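# Move the blue carton from the wall shelf to the desk

## Task

Remove the blue carton from its row on the wall shelf and set it on the desk. The brown cartons must stay exactly where they were, neither moved nor rotated. The robot must not tip over or finish leaning. The carton must rest on the desk by itself, not be held there. At the end the robot releases it and backs away.

## Robot and tools

ROBOT. A wheeled base with a lifting column carrying two six-joint arms (left, right), each with a two-finger gripper, plus a tilting head. Shoulder height S = 0.90 m + column_m. Folded, the robot is 0.73 m long, 0.62 m wide, S + 0.43 m tall, and its front sits 0.40 m ahead of the column. Grip force here is reduced: each finger pad presses only about 13 to 25 N, so hold the carton firmly and move smoothly. Loose objects may occasionally get nudged by outside pushes.

FRAMES. Base frame: origin on the floor under the column, between the drive wheels; x forward, y left, z up, metres. left_hand and right_hand are reported in it: the point where the fingers meet (tips reach 8 mm further). The hand's z axis is the finger direction (quat_wxyz maps (0,0,1) onto it), its y axis runs along the opening. The odometry frame is the base frame at scene start; base_odometry counts wheel turns only, so slip shows as travel. Heading is positive to the left.

TOOLS.
execute_actions: {"actions": [one action] or [], "cameras": list of names from cam_head_left, cam_head_right, cam_left_wrist, cam_right_wrist, nav_camera, or "all"; omitted/null means all, [] means none}. An action holds "base", "joints", or both, plus optional "speeds"; its motions start together.
- base: exactly one command, a relative move from where the base last measured itself. {"translate_m": d} drives straight, metres, forward positive, -3 to 3. {"rotate_rad": d} turns in place, radians, left (counter-clockwise from above) positive, -3.2 to 3.2. No sideways motion.
- joints: a single dictionary for both arms, keyed by name, each value an absolute target. column_m 0 to 0.8 m; head_tilt_rad -0.61 to 1.308 (0 about level, positive looks down); left_joint1_rad to left_joint6_rad and right_joint1_rad to right_joint6_rad, radians, ranges: joint1 -2.879 to 2.879, joint2 0 to 3.141, joint3 0 to 3.019, joint4 -1.692 to 1.57, joint5 -1.57 to 1.57 (positive swings the hand to the robot's right), joint6 -2.094 to 2.094 (roll, positive clockwise seen from behind the hand); left_gripper_m and right_gripper_m 0 (closed) to 0.093 m, the fingertip gap.
- speeds: caps for this action only, translate_m 0.05 to 0.8 m/s, rotate_rad 0.1 to 1 rad/s (defaults are the maxima). Arms are not slowed by it. A base move needing over 8.667 s is refused; no action runs past 15 s.
Unknown keys or out-of-range values reject the whole call. Joints left out may still be driving toward earlier targets.
wait: {"seconds": 0 to 10}; commands nothing, returns state and images.
zoom_image: {"camera": name, "region": [x0, y0, x1, y1]} pixels of that camera's latest full image, top-left origin, at most 504x504.
read_manual: licence texts only.
finished_scene: {"scene": number}; ends the scene irreversibly and reports success. If a result reports a stop, later motion calls in the same reply are skipped.

ARM GEOMETRY (typical). With left_joint1_rad -1.57 or right_joint1_rad 1.57 and joints 5, 6 at 0, the arm moves in a vertical plane straight ahead, 0.23 m beside the column. Let a = j2 - 0.35, b = 1.05 + j2 - j3, c = b - j4 (c = 1.57 means fingers straight down). Hand point is 0.12 + 0.39 sin a + 0.38 cos b + 0.25 cos c ahead and S + 0.39 cos a - 0.38 sin b - 0.25 sin c up. Example: j2, j3, j4 = 0.93, 0.78, 0.14 gives 0.60 m ahead, 0.25 m below S. Real hands sit up to ~5 cm lower and nearer (up to ~12 cm when loaded); trust the reported hand positions. Reach is about 1 m from the shoulder. Light loads (up to 0.3 kg) can be carried out to 0.6 m ahead from 0.14 m above S to 0.7 m below S; heavier ones want fingers pointing down and the hand closer in. Small target changes (under ~0.03 rad, 0.08 for joints 2 and 3) may not move a joint; for gentle contact step about 0.05 rad per call from your last target.

GRIPPER. Fingers 7 cm long; outer span is the opening plus 1 cm at the tips, plus 5 cm at the base. The hand body is 10 x 7 cm; the wrist camera sticks 11 cm out to one side. To grip, command an opening smaller than the object; off_target is then expected. A reported opening 0.002 m or more above the target means something is held.

RESULTS. base_status and joint_status per motion: done, off_target, contact_stop (column and base only), time_out, not_followed (a safety check blocked arm targets, shown with a "joint command not followed" and cause line; back the named joints off at least 0.05 rad, or move the other arm). on_its_own describes uncommanded behaviour; "held at" is a held target. A blocked arm keeps pushing; relieve it by resending its reported positions as targets (a loaded arm sags a bit each time). motor_effort lists only left_wheel and right_wheel, percent, bracket = peak. wheel_motors_off = 1 means the wheels are disabled after ~3 s of hard pushing. turned_by_wheels vs turned_by_imu differing by over ~4% and 0.05 rad signals a bump or slip. base_tilt gives forward/right lean in degrees (about 1 degree bias). MOTOR HOT warns from 85 °C; at 100 °C an OVER-TEMPERATURE FAULT drops that arm.

COLUMN. Lowering stops (contact_stop) when a hand or its load touches down, and may sink up to 0.15 to 0.2 m more; after that it refuses to go down until raised 0.2 m. Arms moving while column_m is under 0.3 can strike the housing or floor.

BASE. Stops only when a wheel stalls; then drive 0.05 m back before turning. Table tops between 0.30 m high and 0.26 m below S can slide over the housing into the column.

AVOID. Arms hitting or pressing each other (a hard press ends the run), dropping or slamming the carton, disturbing the brown cartons, hard pushes, tipping the robot, and leaving the carton held at the end.

Each tool is called after "Request:" by a JSON object that holds its "api" and its "payload".

## Session

I'll start by looking at the current state and the camera images.

Request:
{"api": "execute_actions", "payload": {"actions": []}}

Scene clock: 0.00 s.
base_odometry: x=+0.000 y=+0.000 heading=+0.000 (m, m, rad; odometry frame)
turned_by_wheels: +0.000 (rad since the last result)
turned_by_imu: +0.000 (rad since the last result)
base_tilt: forward=+0.2 right=-0.2 (deg)
base_status: not commanded
joint_positions: column_m=+0.553 head_tilt_rad=+0.873 left_joint1_rad=-1.594 left_joint2_rad=+0.868 left_joint3_rad=+0.403 left_joint4_rad=-0.941 left_joint5_rad=+0.025 left_joint6_rad=-0.061 left_gripper_m=+0.095 right_joint1_rad=+1.555 right_joint2_rad=+0.873 right_joint3_rad=+0.370 right_joint4_rad=-0.911 right_joint5_rad=+0.009 right_joint6_rad=-0.086 right_gripper_m=+0.094
joint_status: not commanded
wheel_motors_off: 0
motor_effort: left_wheel=+3 right_wheel=+2 (%)
left_hand: x=+0.1481 y=+0.2154 z=+1.2521 quat_wxyz=(+0.428, +0.023, -0.904, +0.005) (m; base frame)
right_hand: x=+0.1342 y=-0.2302 z=+1.2519 quat_wxyz=(+0.431, +0.034, -0.902, -0.010) (m; base frame)
pictures: cam_head_left, cam_head_right, cam_left_wrist, cam_right_wrist, nav_camera
Images, in order (width x height): cam_head_left 896x504, cam_head_right 896x504, cam_left_wrist 504x504, cam_right_wrist 504x504, nav_camera 896x504.

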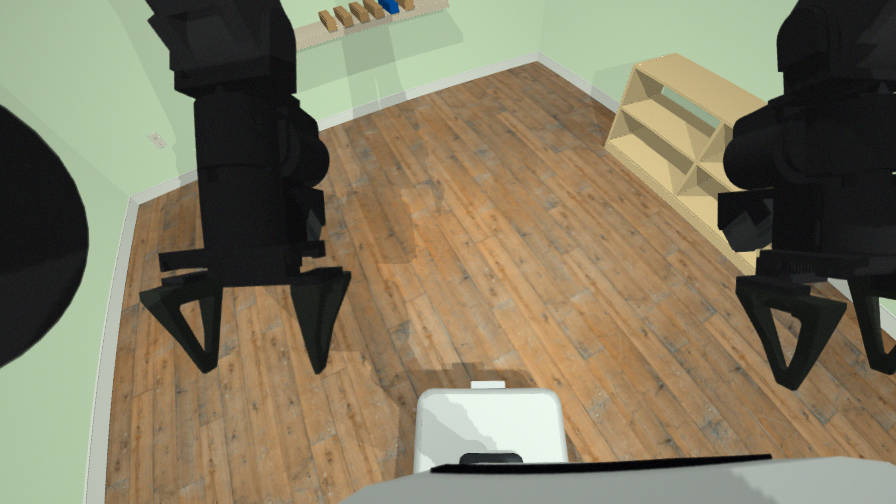

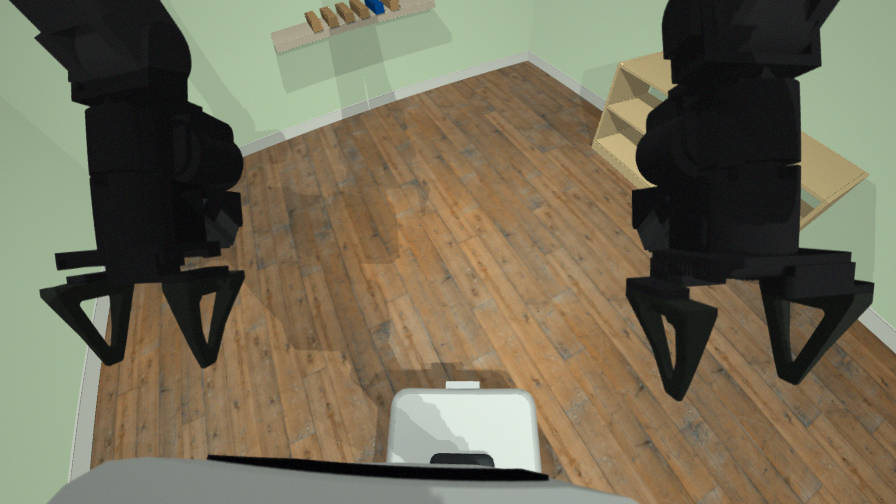

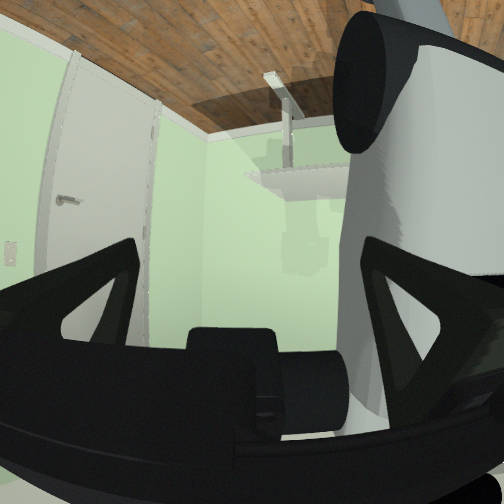

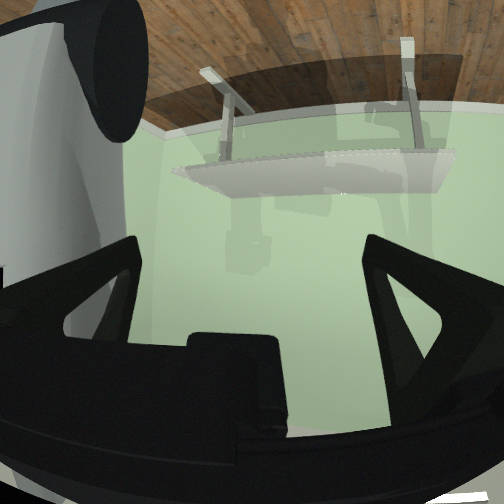

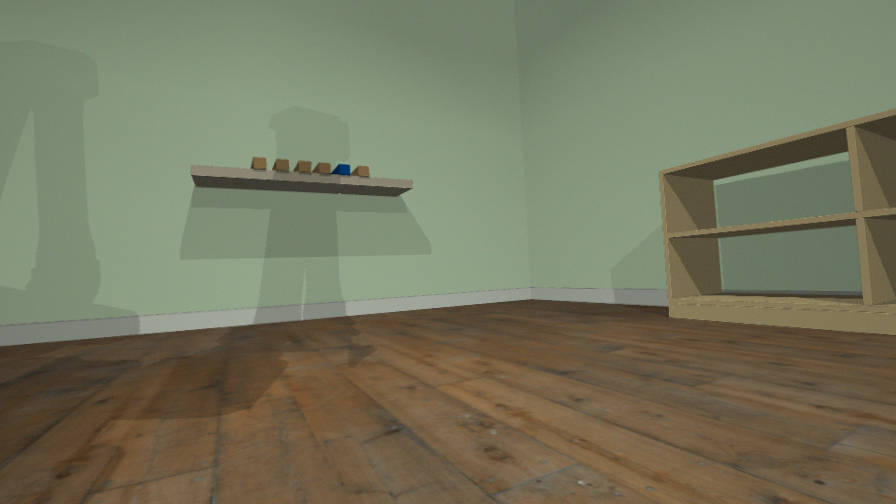

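Request:
{"api": "zoom_image", "payload": {"camera": "nav_camera", "region": [170, 120, 450, 280]}}

Request:
{"api": "zoom_image", "payload": {"camera": "cam_head_right", "region": [250, 0, 470, 120]}}

Region (170, 120, 450, 280) of nav_camera's 896x504 image, scaled by 1.800, with more detail than that image has; it fills the top 288 rows of this view, and the rest is white.

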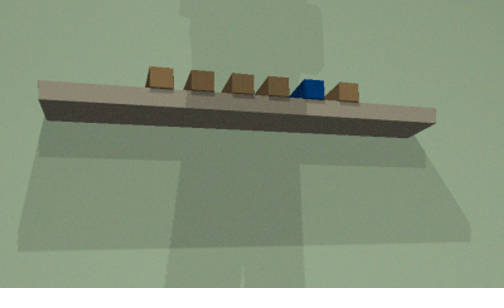

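Region (250, 0, 470, 120) of cam_head_right's 896x504 image, scaled by 2.291, with more detail than that image has; it fills the top 275 rows of this view, and the rest is white.

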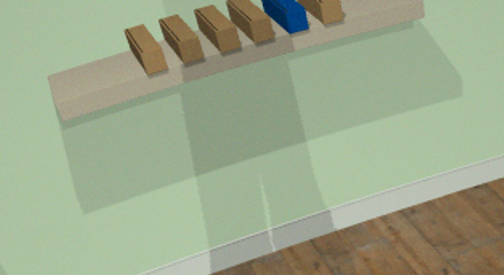

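Request:
{"api": "execute_actions", "payload": {"actions": [{"joints": {"head_tilt_rad": 0.45}}], "cameras": ["cam_head_left", "cam_head_right"]}}

Scene clock: 21.83 s.
base_odometry: x=+0.000 y=+0.000 heading=+0.000 (m, m, rad; odometry frame)
turned_by_wheels: +0.000 (rad since the last result)
turned_by_imu: +0.002 (rad since the last result)
base_tilt: forward=+0.2 right=-0.2 (deg)
base_status: not commanded
joint_positions: column_m=+0.553 head_tilt_rad=+0.469 left_joint1_rad=-1.594 left_joint2_rad=+0.868 left_joint3_rad=+0.403 left_joint4_rad=-0.941 left_joint5_rad=+0.025 left_joint6_rad=-0.061 left_gripper_m=+0.095 right_joint1_rad=+1.555 right_joint2_rad=+0.873 right_joint3_rad=+0.370 right_joint4_rad=-0.911 right_joint5_rad=+0.009 right_joint6_rad=-0.086 right_gripper_m=+0.094
joint_status: all done
wheel_motors_off: 0
motor_effort: left_wheel=+3(3) right_wheel=+2(2) (%)
left_hand: x=+0.1481 y=+0.2154 z=+1.2521 quat_wxyz=(+0.428, +0.023, -0.904, +0.005) (m; base frame)
right_hand: x=+0.1342 y=-0.2302 z=+1.2519 quat_wxyz=(+0.431, +0.034, -0.902, -0.010) (m; base frame)
pictures: cam_head_left, cam_head_right
camera_calibration (this result's frames):
cam_head_left: T_world_to_cam=[[0.0511546, -0.997664, -0.0452841, 0.115006], [-0.529026, 0.0113894, -0.848529, 1.33887], [0.847062, 0.0673626, -0.527208, 0.695761], [0, 0, 0, 1]] pos_world=[0.11306, 0.0526205, 1.50809]
cam_head_right: T_world_to_cam=[[0.0456141, -0.997037, -0.0619449, 0.0458994], [-0.550326, 0.0266709, -0.834524, 1.32113], [0.833703, 0.0721559, -0.547478, 0.733326], [0, 0, 0, 1]] pos_world=[0.113581, -0.0423861, 1.50684]
Images, in order (width x height): cam_head_left 896x504, cam_head_right 896x504.

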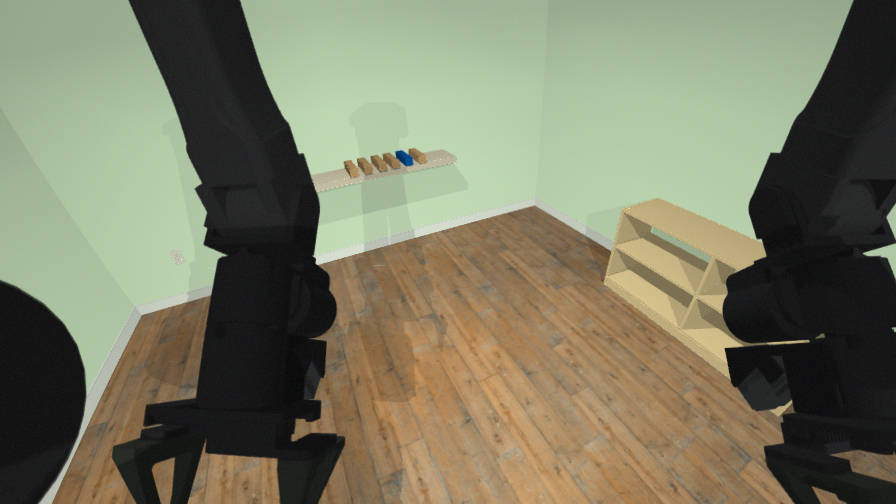

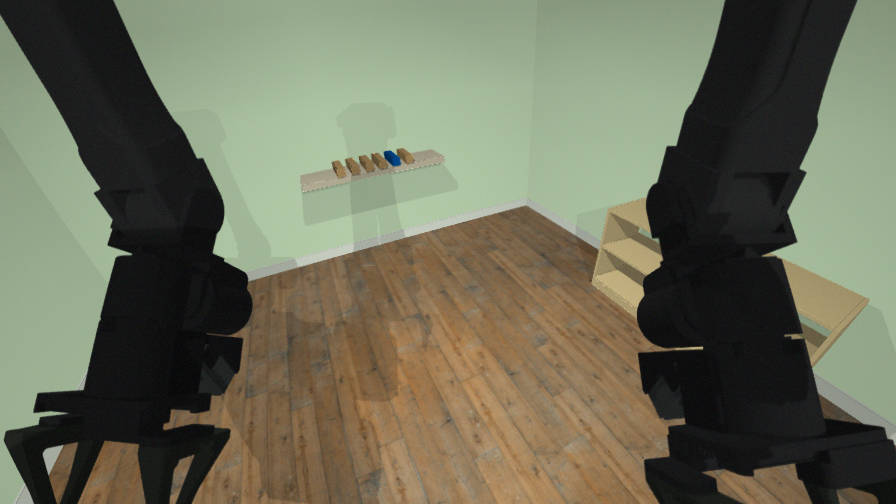

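Request:
{"api": "zoom_image", "payload": {"camera": "cam_head_right", "region": [290, 130, 460, 210]}}

Request:
{"api": "zoom_image", "payload": {"camera": "cam_head_left", "region": [300, 130, 470, 210]}}

Request:
{"api": "zoom_image", "payload": {"camera": "cam_head_left", "region": [500, 180, 580, 230]}}

Request:
{"api": "zoom_image", "payload": {"camera": "cam_head_left", "region": [100, 280, 220, 340]}}

Region (290, 130, 460, 210) of cam_head_right's 896x504 image, scaled by 2.965, with more detail than that image has; it fills the top 237 rows of this view, and the rest is white.

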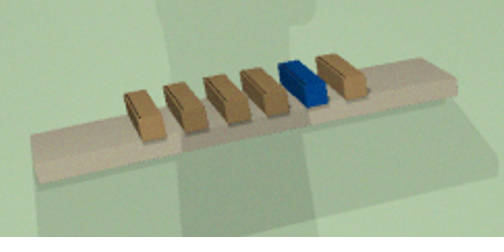

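Region (300, 130, 470, 210) of cam_head_left's 896x504 image, scaled by 2.965, with more detail than that image has; it fills the top 237 rows of this view, and the rest is white.

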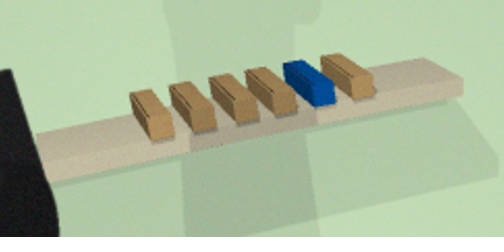

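Region (500, 180, 580, 230) of cam_head_left's 896x504 image, scaled by 6.300, with more detail than that image has; it fills the top 315 rows of this view, and the rest is white.

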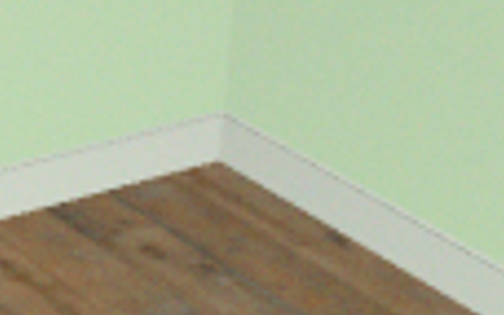

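Region (100, 280, 220, 340) of cam_head_left's 896x504 image, scaled by 4.200, with more detail than that image has.

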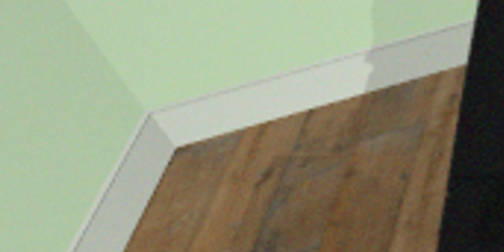

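Request:
{"api": "execute_actions", "payload": {"actions": [{"base": {"rotate_rad": 0.13}, "joints": {"right_joint1_rad": 1.57, "right_joint2_rad": 1.594, "right_joint3_rad": 1.233, "right_joint4_rad": -0.16, "right_joint5_rad": 0.0, "right_joint6_rad": 0.0, "head_tilt_rad": 0.6}}], "cameras": []}}

Request:
{"api": "execute_actions", "payload": {"actions": [{"base": {"translate_m": 1.6}}], "cameras": []}}

Request:
{"api": "execute_actions", "payload": {"actions": [{"base": {"rotate_rad": 0.385}}]}}

Scene clock: 122.30 s.
base_odometry: x=+0.000 y=+0.000 heading=+0.128 (m, m, rad; odometry frame)
turned_by_wheels: +0.128 (rad since the last result)
turned_by_imu: +0.131 (rad since the last result)
base_tilt: forward=+0.2 right=-0.3 (deg)
base_status: done
joint_positions: column_m=+0.553 head_tilt_rad=+0.603 left_joint1_rad=-1.594 left_joint2_rad=+0.868 left_joint3_rad=+0.403 left_joint4_rad=-0.941 left_joint5_rad=+0.025 left_joint6_rad=-0.061 left_gripper_m=+0.095 right_joint1_rad=+1.565 right_joint2_rad=+1.585 right_joint3_rad=+1.227 right_joint4_rad=-0.164 right_joint5_rad=+0.002 right_joint6_rad=-0.009 right_gripper_m=+0.094
joint_status: all done
wheel_motors_off: 0
motor_effort: left_wheel=-10(34) right_wheel=+8(37) (%)
left_hand: x=+0.1478 y=+0.2154 z=+1.2522 quat_wxyz=(+0.428, +0.023, -0.904, +0.005) (m; base frame)
right_hand: x=+0.5510 y=-0.2296 z=+0.9584 quat_wxyz=(-0.001, +0.003, -1.000, +0.003) (m; base frame)
pictures: none
No camera images: the call's "cameras" was empty. Leave "cameras" out to get every camera's image.

Scene clock: 126.50 s.
base_odometry: x=+1.587 y=+0.205 heading=+0.129 (m, m, rad; odometry frame)
turned_by_wheels: +0.000 (rad since the last result)
turned_by_imu: +0.000 (rad since the last result)
base_tilt: forward=+0.3 right=-0.2 (deg)
base_status: done
joint_positions: column_m=+0.553 head_tilt_rad=+0.604 left_joint1_rad=-1.594 left_joint2_rad=+0.868 left_joint3_rad=+0.404 left_joint4_rad=-0.941 left_joint5_rad=+0.025 left_joint6_rad=-0.061 left_gripper_m=+0.095 right_joint1_rad=+1.565 right_joint2_rad=+1.585 right_joint3_rad=+1.228 right_joint4_rad=-0.164 right_joint5_rad=+0.002 right_joint6_rad=-0.009 right_gripper_m=+0.094
joint_status: not commanded
wheel_motors_off: 0
motor_effort: left_wheel=+1(53) right_wheel=+0(52) (%)
left_hand: x=+0.1485 y=+0.2154 z=+1.2520 quat_wxyz=(+0.427, +0.023, -0.904, +0.005) (m; base frame)
right_hand: x=+0.5514 y=-0.2296 z=+0.9584 quat_wxyz=(-0.001, +0.003, -1.000, +0.003) (m; base frame)
pictures: none
No camera images: the call's "cameras" was empty. Leave "cameras" out to get every camera's image.

Scene clock: 128.40 s.
base_odometry: x=+1.587 y=+0.205 heading=+0.512 (m, m, rad; odometry frame)
turned_by_wheels: +0.384 (rad since the last result)
turned_by_imu: +0.383 (rad since the last result)
base_tilt: forward=+0.2 right=-0.3 (deg)
base_status: done
joint_positions: column_m=+0.553 head_tilt_rad=+0.604 left_joint1_rad=-1.594 left_joint2_rad=+0.868 left_joint3_rad=+0.404 left_joint4_rad=-0.941 left_joint5_rad=+0.025 left_joint6_rad=-0.061 left_gripper_m=+0.095 right_joint1_rad=+1.570 right_joint2_rad=+1.585 right_joint3_rad=+1.228 right_joint4_rad=-0.164 right_joint5_rad=+0.002 right_joint6_rad=-0.009 right_gripper_m=+0.094
joint_status: not commanded
wheel_motors_off: 0
motor_effort: left_wheel=-6(62) right_wheel=+2(49) (%)
left_hand: x=+0.1485 y=+0.2154 z=+1.2520 quat_wxyz=(+0.427, +0.023, -0.904, +0.005) (m; base frame)
right_hand: x=+0.5515 y=-0.2265 z=+0.9584 quat_wxyz=(-0.001, +0.004, -1.000, +0.001) (m; base frame)
pictures: cam_head_left, cam_head_right, cam_left_wrist, cam_right_wrist, nav_camera
camera_calibration (this result's frames):
cam_head_left: T_world_to_cam=[[0.0445818, -0.997664, -0.0517678, 0.125317], [-0.638603, 0.0113894, -0.769452, 1.22261], [0.768244, 0.0673626, -0.636603, 0.868115], [0, 0, 0, 1]] pos_world=[0.10825, 0.0526205, 1.49987]
cam_head_right: T_world_to_cam=[[0.0368455, -0.997037, -0.0675294, 0.0549352], [-0.657819, 0.0266709, -0.752703, 1.20054], [0.752274, 0.0721559, -0.654887, 0.902752], [0, 0, 0, 1]] pos_world=[0.108598, -0.0423861, 1.49856]
cam_left_wrist: T_world_to_cam=[[0.0375673, -0.999283, -0.00473143, 0.215181], [-0.0772302, -0.00762395, 0.996984, -1.22944], [-0.996305, -0.0370886, -0.0774612, 0.377068], [0, 0, 0, 1]] pos_world=[0.272641, 0.219638, 1.25596]
cam_right_wrist: T_world_to_cam=[[0.017394, -0.999802, 0.00966567, -0.247261], [-0.802179, -0.00818406, 0.597028, -0.129386], [-0.59683, -0.0181383, -0.802162, 1.21497], [0, 0, 0, 1]] pos_world=[0.625639, -0.226234, 1.05424]
Images, in order (width x height): cam_head_left 896x504, cam_head_right 896x504, cam_left_wrist 504x504, cam_right_wrist 504x504, nav_camera 896x504.

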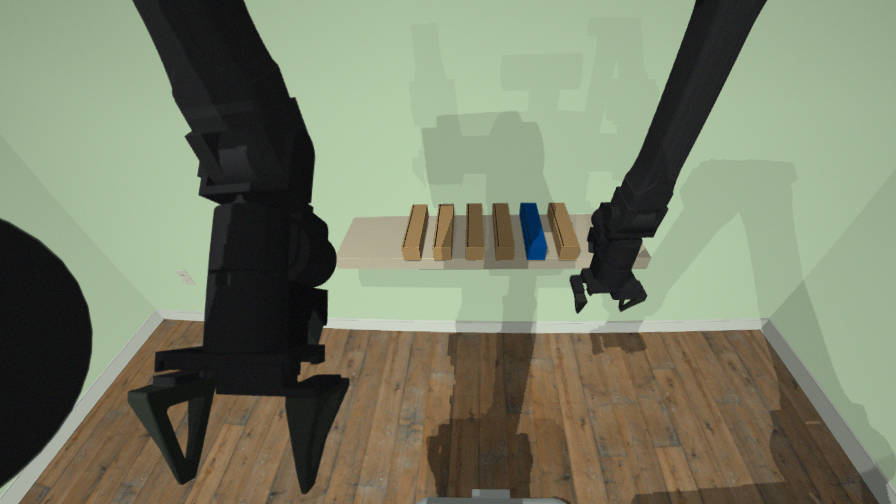

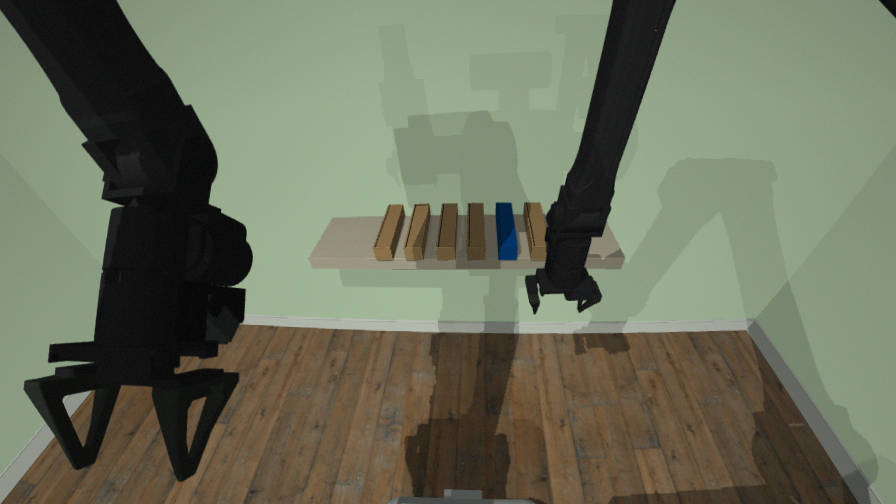

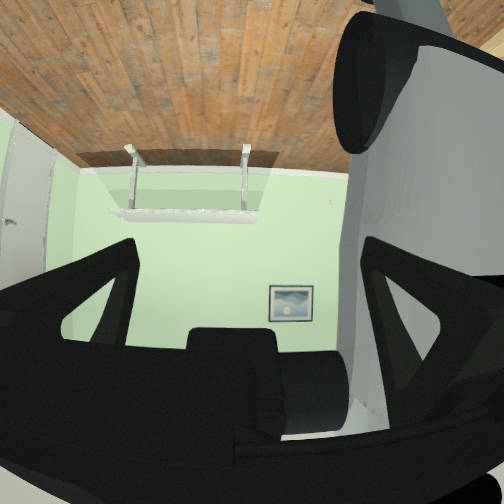

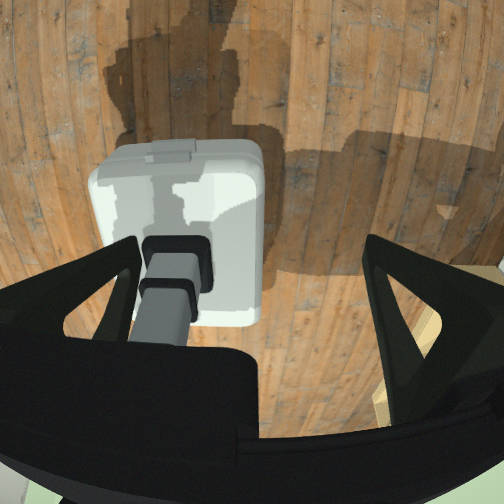

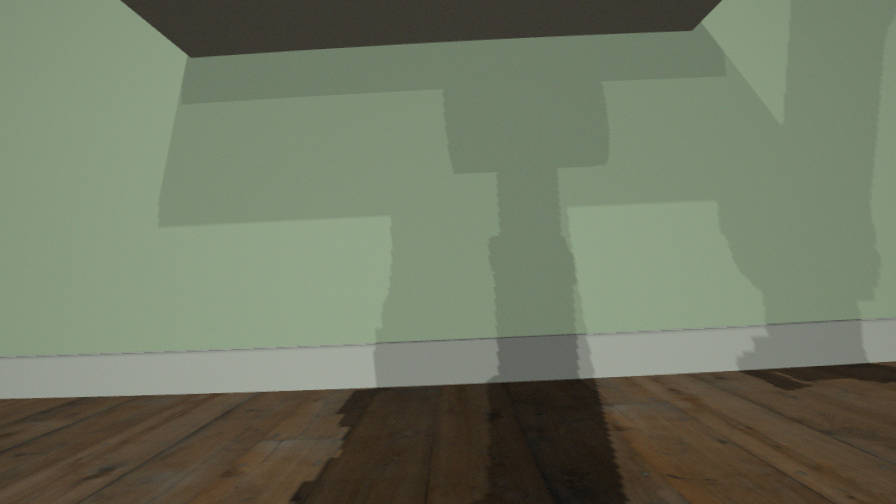

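Request:
{"api": "zoom_image", "payload": {"camera": "cam_head_left", "region": [480, 190, 660, 320]}}

Request:
{"api": "zoom_image", "payload": {"camera": "cam_head_right", "region": [450, 190, 630, 320]}}

Request:
{"api": "zoom_image", "payload": {"camera": "cam_head_right", "region": [300, 190, 480, 290]}}

Region (480, 190, 660, 320) of cam_head_left's 896x504 image, scaled by 2.800, with more detail than that image has.

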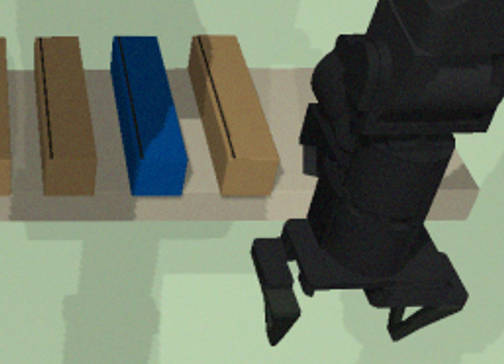

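Region (450, 190, 630, 320) of cam_head_right's 896x504 image, scaled by 2.800, with more detail than that image has.

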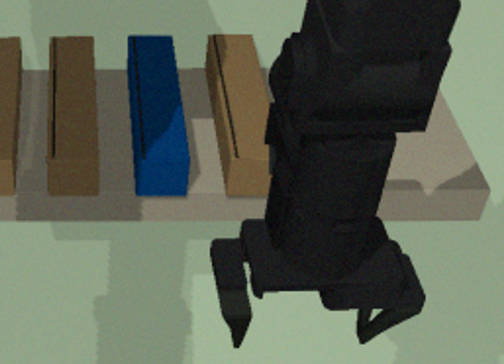

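Region (300, 190, 480, 290) of cam_head_right's 896x504 image, scaled by 2.800, with more detail than that image has.

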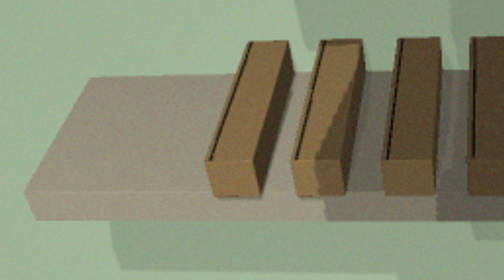

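Request:
{"api": "zoom_image", "payload": {"camera": "cam_head_left", "region": [485, 195, 585, 275]}}

Request:
{"api": "zoom_image", "payload": {"camera": "cam_head_right", "region": [460, 195, 560, 275]}}

Region (485, 195, 585, 275) of cam_head_left's 896x504 image, scaled by 5.040, with more detail than that image has; it fills the top 403 rows of this view, and the rest is white.

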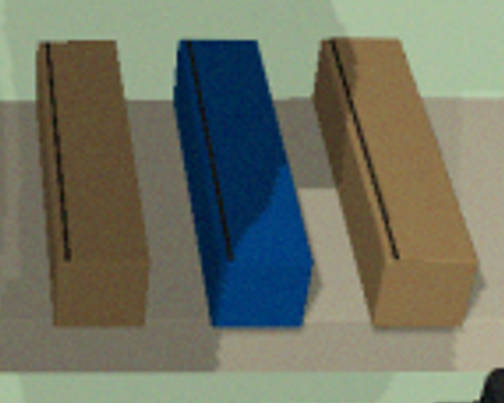

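Region (460, 195, 560, 275) of cam_head_right's 896x504 image, scaled by 5.040, with more detail than that image has; it fills the top 403 rows of this view, and the rest is white.

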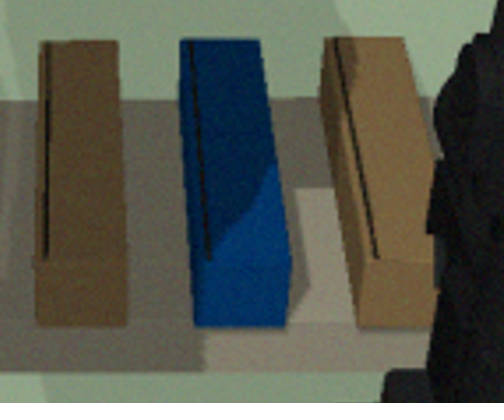

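Request:
{"api": "zoom_image", "payload": {"camera": "cam_head_left", "region": [340, 300, 560, 350]}}

Request:
{"api": "zoom_image", "payload": {"camera": "cam_head_left", "region": [720, 300, 800, 350]}}

Request:
{"api": "zoom_image", "payload": {"camera": "cam_head_left", "region": [130, 295, 210, 345]}}

Request:
{"api": "zoom_image", "payload": {"camera": "cam_head_left", "region": [555, 250, 665, 325]}}

Request:
{"api": "zoom_image", "payload": {"camera": "cam_head_right", "region": [510, 250, 620, 325]}}

Region (340, 300, 560, 350) of cam_head_left's 896x504 image, scaled by 2.291, with more detail than that image has; it fills the top 115 rows of this view, and the rest is white.

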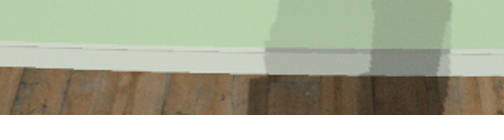

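Region (720, 300, 800, 350) of cam_head_left's 896x504 image, scaled by 6.300, with more detail than that image has; it fills the top 315 rows of this view, and the rest is white.

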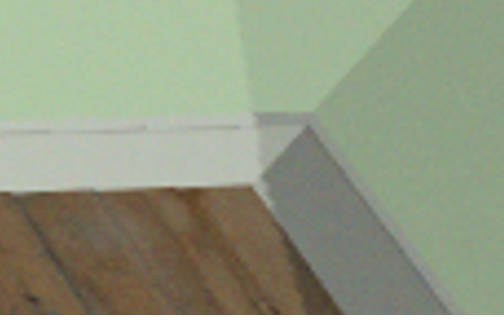

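Region (130, 295, 210, 345) of cam_head_left's 896x504 image, scaled by 6.300, with more detail than that image has; it fills the top 315 rows of this view, and the rest is white.

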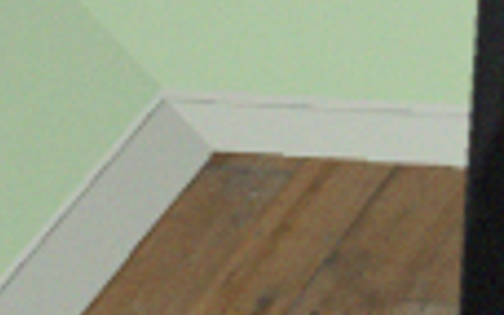

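Region (555, 250, 665, 325) of cam_head_left's 896x504 image, scaled by 4.582, with more detail than that image has; it fills the top 344 rows of this view, and the rest is white.

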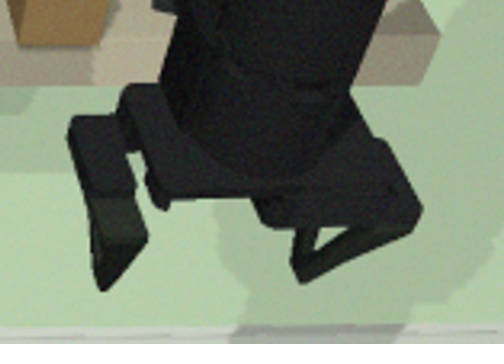

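Region (510, 250, 620, 325) of cam_head_right's 896x504 image, scaled by 4.582, with more detail than that image has; it fills the top 344 rows of this view, and the rest is white.

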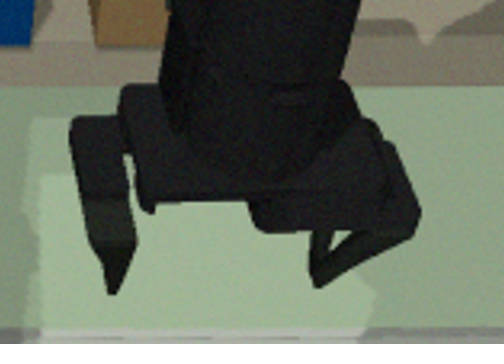

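Request:
{"api": "execute_actions", "payload": {"actions": [{"base": {"rotate_rad": 0.055}, "joints": {"right_joint6_rad": 0.085, "right_gripper_m": 0.086, "head_tilt_rad": 0.85}}], "cameras": []}}

Request:
{"api": "execute_actions", "payload": {"actions": [{"base": {"translate_m": 0.44}}], "cameras": ["cam_head_left", "cam_head_right", "cam_right_wrist"]}}

Scene clock: 228.57 s.
base_odometry: x=+1.587 y=+0.205 heading=+0.567 (m, m, rad; odometry frame)
turned_by_wheels: +0.054 (rad since the last result)
turned_by_imu: +0.056 (rad since the last result)
base_tilt: forward=+0.2 right=-0.2 (deg)
base_status: done
joint_positions: column_m=+0.553 head_tilt_rad=+0.851 left_joint1_rad=-1.594 left_joint2_rad=+0.868 left_joint3_rad=+0.403 left_joint4_rad=-0.941 left_joint5_rad=+0.025 left_joint6_rad=-0.061 left_gripper_m=+0.095 right_joint1_rad=+1.572 right_joint2_rad=+1.586 right_joint3_rad=+1.228 right_joint4_rad=-0.164 right_joint5_rad=+0.001 right_joint6_rad=+0.075 right_gripper_m=+0.086
joint_status: all done
wheel_motors_off: 0
motor_effort: left_wheel=-7(37) right_wheel=+4(24) (%)
left_hand: x=+0.1483 y=+0.2154 z=+1.2520 quat_wxyz=(+0.427, +0.023, -0.904, +0.005) (m; base frame)
right_hand: x=+0.5513 y=-0.2249 z=+0.9583 quat_wxyz=(-0.001, -0.037, -0.999, +0.000) (m; base frame)
pictures: none
No camera images: the call's "cameras" was empty. Leave "cameras" out to get every camera's image.

Scene clock: 230.90 s.
base_odometry: x=+1.958 y=+0.442 heading=+0.567 (m, m, rad; odometry frame)
turned_by_wheels: +0.001 (rad since the last result)
turned_by_imu: +0.001 (rad since the last result)
base_tilt: forward=+0.2 right=-0.2 (deg)
base_status: done
joint_positions: column_m=+0.553 head_tilt_rad=+0.852 left_joint1_rad=-1.594 left_joint2_rad=+0.868 left_joint3_rad=+0.405 left_joint4_rad=-0.941 left_joint5_rad=+0.025 left_joint6_rad=-0.061 left_gripper_m=+0.095 right_joint1_rad=+1.572 right_joint2_rad=+1.585 right_joint3_rad=+1.231 right_joint4_rad=-0.164 right_joint5_rad=+0.001 right_joint6_rad=+0.075 right_gripper_m=+0.086
joint_status: not commanded
wheel_motors_off: 0
motor_effort: left_wheel=+1(62) right_wheel=-1(52) (%)
left_hand: x=+0.1491 y=+0.2154 z=+1.2518 quat_wxyz=(+0.427, +0.023, -0.904, +0.005) (m; base frame)
right_hand: x=+0.5534 y=-0.2249 z=+0.9586 quat_wxyz=(-0.003, -0.037, -0.999, +0.000) (m; base frame)
pictures: cam_head_left, cam_head_right, cam_right_wrist
camera_calibration (this result's frames):
cam_head_left: T_world_to_cam=[[0.0305039, -0.997664, -0.0611306, 0.140435], [-0.808004, 0.0113894, -0.589067, 0.953377], [0.588387, 0.0673626, -0.805769, 1.13754], [0, 0, 0, 1]] pos_world=[0.0967371, 0.0526205, 1.48678]
cam_head_right: T_world_to_cam=[[0.0191339, -0.997037, -0.0745098, 0.066567], [-0.822519, 0.0266709, -0.568112, 0.924599], [0.568416, 0.0721559, -0.819571, 1.16547], [0, 0, 0, 1]] pos_world=[0.0967523, -0.0423861, 1.48543]
cam_right_wrist: T_world_to_cam=[[-0.06536, -0.997838, 0.00689216, -0.196812], [-0.802063, 0.056643, 0.594547, -0.111073], [-0.593652, 0.0333317, -0.804031, 1.22789], [0, 0, 0, 1]] pos_world=[0.626991, -0.231023, 1.05466]
Images, in order (width x height): cam_head_left 896x504, cam_head_right 896x504, cam_right_wrist 504x504.

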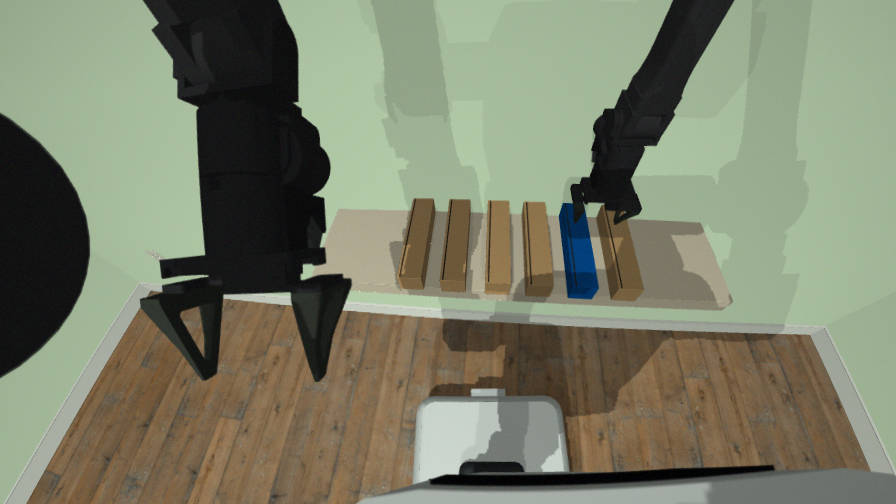

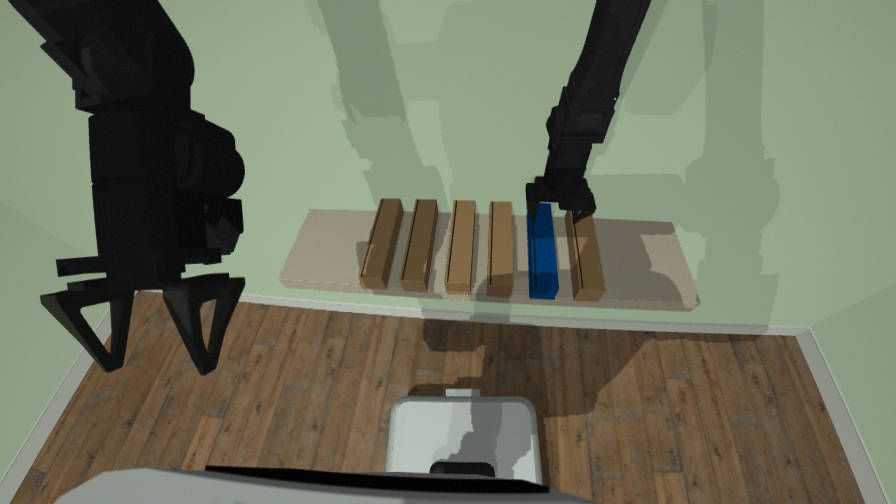

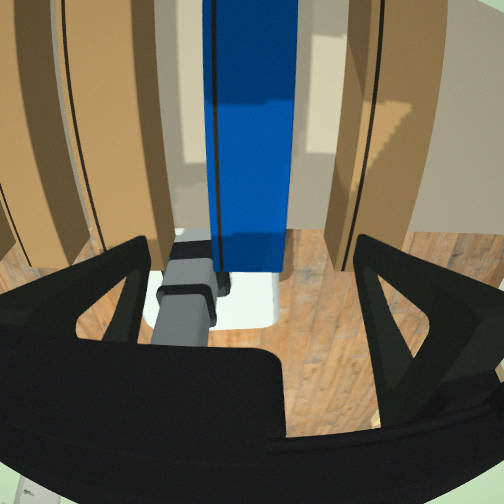

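Request:
{"api": "zoom_image", "payload": {"camera": "cam_right_wrist", "region": [120, 180, 380, 300]}}

Request:
{"api": "zoom_image", "payload": {"camera": "cam_head_left", "region": [510, 170, 670, 310]}}

Request:
{"api": "zoom_image", "payload": {"camera": "cam_right_wrist", "region": [120, 0, 380, 120]}}

Region (120, 180, 380, 300) of cam_right_wrist's 504x504 image, scaled by 1.938, with more detail than that image has; it fills the top 233 rows of this view, and the rest is white.

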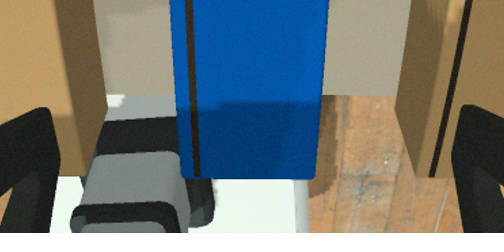

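Region (510, 170, 670, 310) of cam_head_left's 896x504 image, scaled by 3.150, with more detail than that image has; it fills the top 441 rows of this view, and the rest is white.

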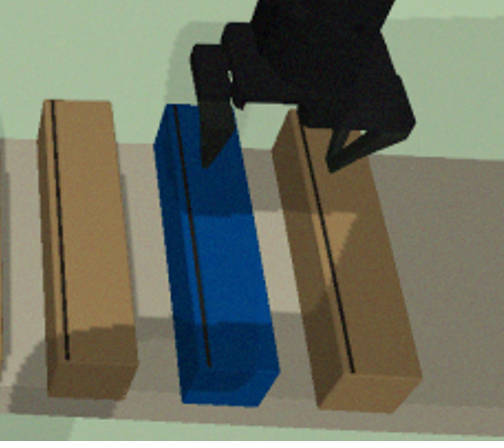

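Region (120, 0, 380, 120) of cam_right_wrist's 504x504 image, scaled by 1.938, with more detail than that image has; it fills the top 233 rows of this view, and the rest is white.

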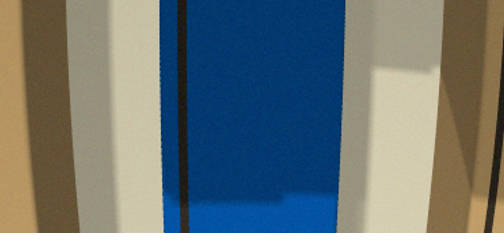

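Request:
{"api": "execute_actions", "payload": {"actions": [{"base": {"translate_m": 0.032}, "joints": {"column_m": 0.465}}], "cameras": ["cam_head_left", "cam_head_right", "cam_right_wrist"]}}

Scene clock: 269.23 s.
base_odometry: x=+1.985 y=+0.459 heading=+0.568 (m, m, rad; odometry frame)
turned_by_wheels: +0.000 (rad since the last result)
turned_by_imu: +0.002 (rad since the last result)
base_tilt: forward=+0.1 right=-0.3 (deg)
base_status: done
joint_positions: column_m=+0.465 head_tilt_rad=+0.852 left_joint1_rad=-1.594 left_joint2_rad=+0.868 left_joint3_rad=+0.404 left_joint4_rad=-0.941 left_joint5_rad=+0.025 left_joint6_rad=-0.061 left_gripper_m=+0.095 right_joint1_rad=+1.572 right_joint2_rad=+1.585 right_joint3_rad=+1.234 right_joint4_rad=-0.164 right_joint5_rad=+0.001 right_joint6_rad=+0.075 right_gripper_m=+0.086
joint_status: all done
wheel_motors_off: 0
motor_effort: left_wheel=+1(36) right_wheel=+0(30) (%)
left_hand: x=+0.1489 y=+0.2154 z=+1.1634 quat_wxyz=(+0.427, +0.023, -0.904, +0.005) (m; base frame)
right_hand: x=+0.5550 y=-0.2249 z=+0.8704 quat_wxyz=(-0.004, -0.037, -0.999, +0.000) (m; base frame)
pictures: cam_head_left, cam_head_right, cam_right_wrist
camera_calibration (this result's frames):
cam_head_left: T_world_to_cam=[[0.0304999, -0.997664, -0.0611326, 0.135031], [-0.808043, 0.0113894, -0.589014, 0.901207], [0.588334, 0.0673626, -0.805808, 1.06634], [0, 0, 0, 1]] pos_world=[0.0967336, 0.0526205, 1.39834]
cam_head_right: T_world_to_cam=[[0.019129, -0.997037, -0.074511, 0.0599797], [-0.822557, 0.0266709, -0.568058, 0.87428], [0.568362, 0.0721559, -0.819609, 1.09305], [0, 0, 0, 1]] pos_world=[0.0967487, -0.0423861, 1.39699]
cam_right_wrist: T_world_to_cam=[[-0.065381, -0.997838, 0.00671601, -0.195929], [-0.803648, 0.0566443, 0.592404, -0.0545205], [-0.591503, 0.0333346, -0.805613, 1.1581], [0, 0, 0, 1]] pos_world=[0.628396, -0.231022, 0.966596]
Images, in order (width x height): cam_head_left 896x504, cam_head_right 896x504, cam_right_wrist 504x504.

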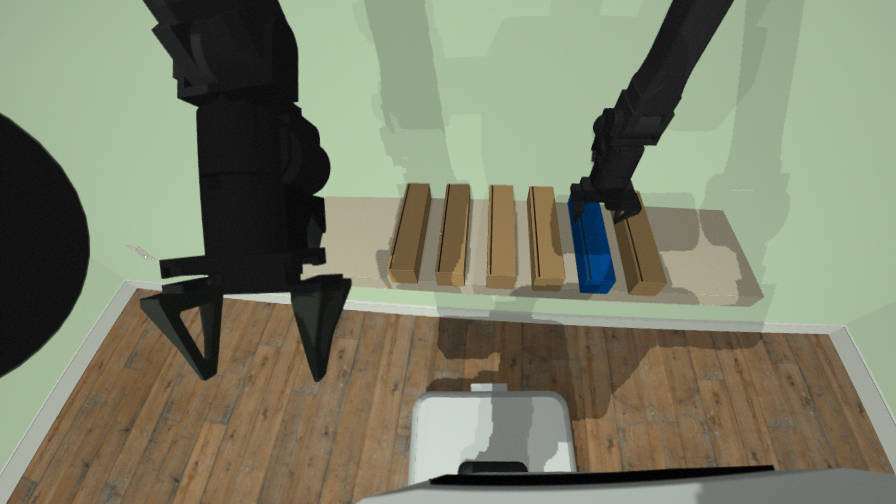

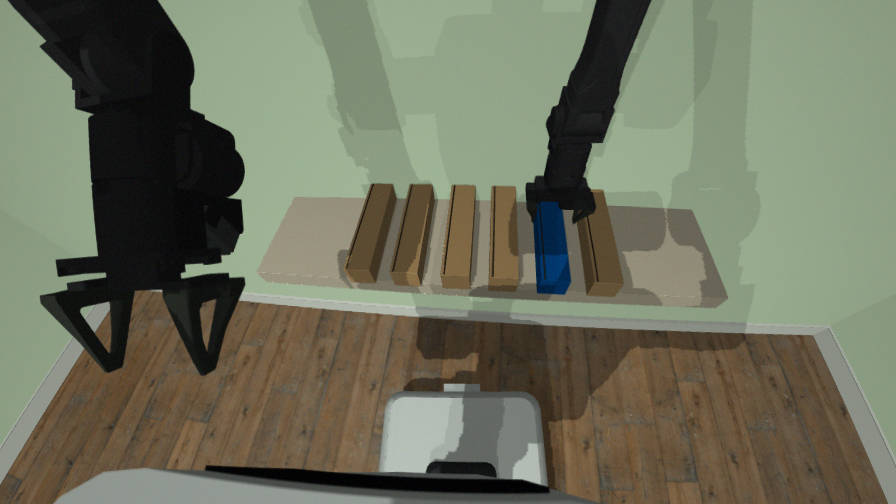

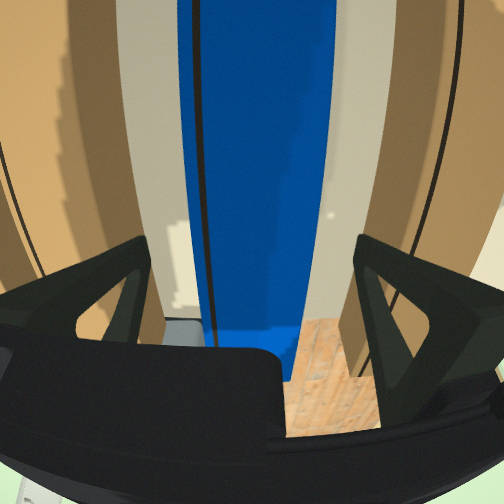

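Request:
{"api": "zoom_image", "payload": {"camera": "cam_right_wrist", "region": [100, 0, 420, 120]}}

Request:
{"api": "zoom_image", "payload": {"camera": "cam_right_wrist", "region": [120, 200, 400, 400]}}

Request:
{"api": "zoom_image", "payload": {"camera": "cam_head_left", "region": [515, 165, 685, 305]}}

Region (100, 0, 420, 120) of cam_right_wrist's 504x504 image, scaled by 1.575, with more detail than that image has; it fills the top 189 rows of this view, and the rest is white.

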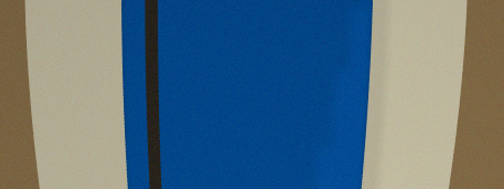

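Region (120, 200, 400, 400) of cam_right_wrist's 504x504 image, scaled by 1.800, with more detail than that image has; it fills the top 360 rows of this view, and the rest is white.

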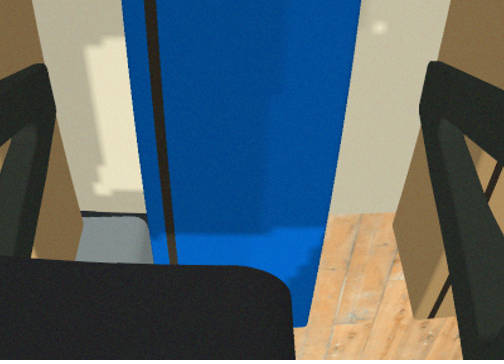

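Region (515, 165, 685, 305) of cam_head_left's 896x504 image, scaled by 2.965, with more detail than that image has; it fills the top 415 rows of this view, and the rest is white.

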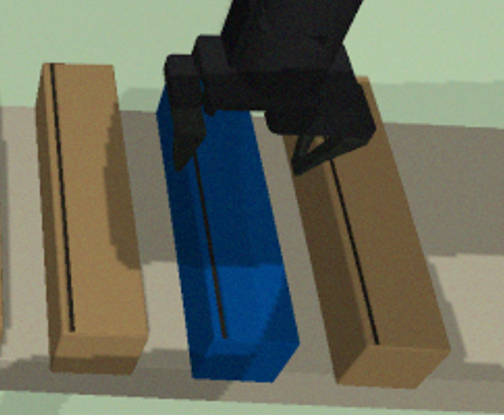

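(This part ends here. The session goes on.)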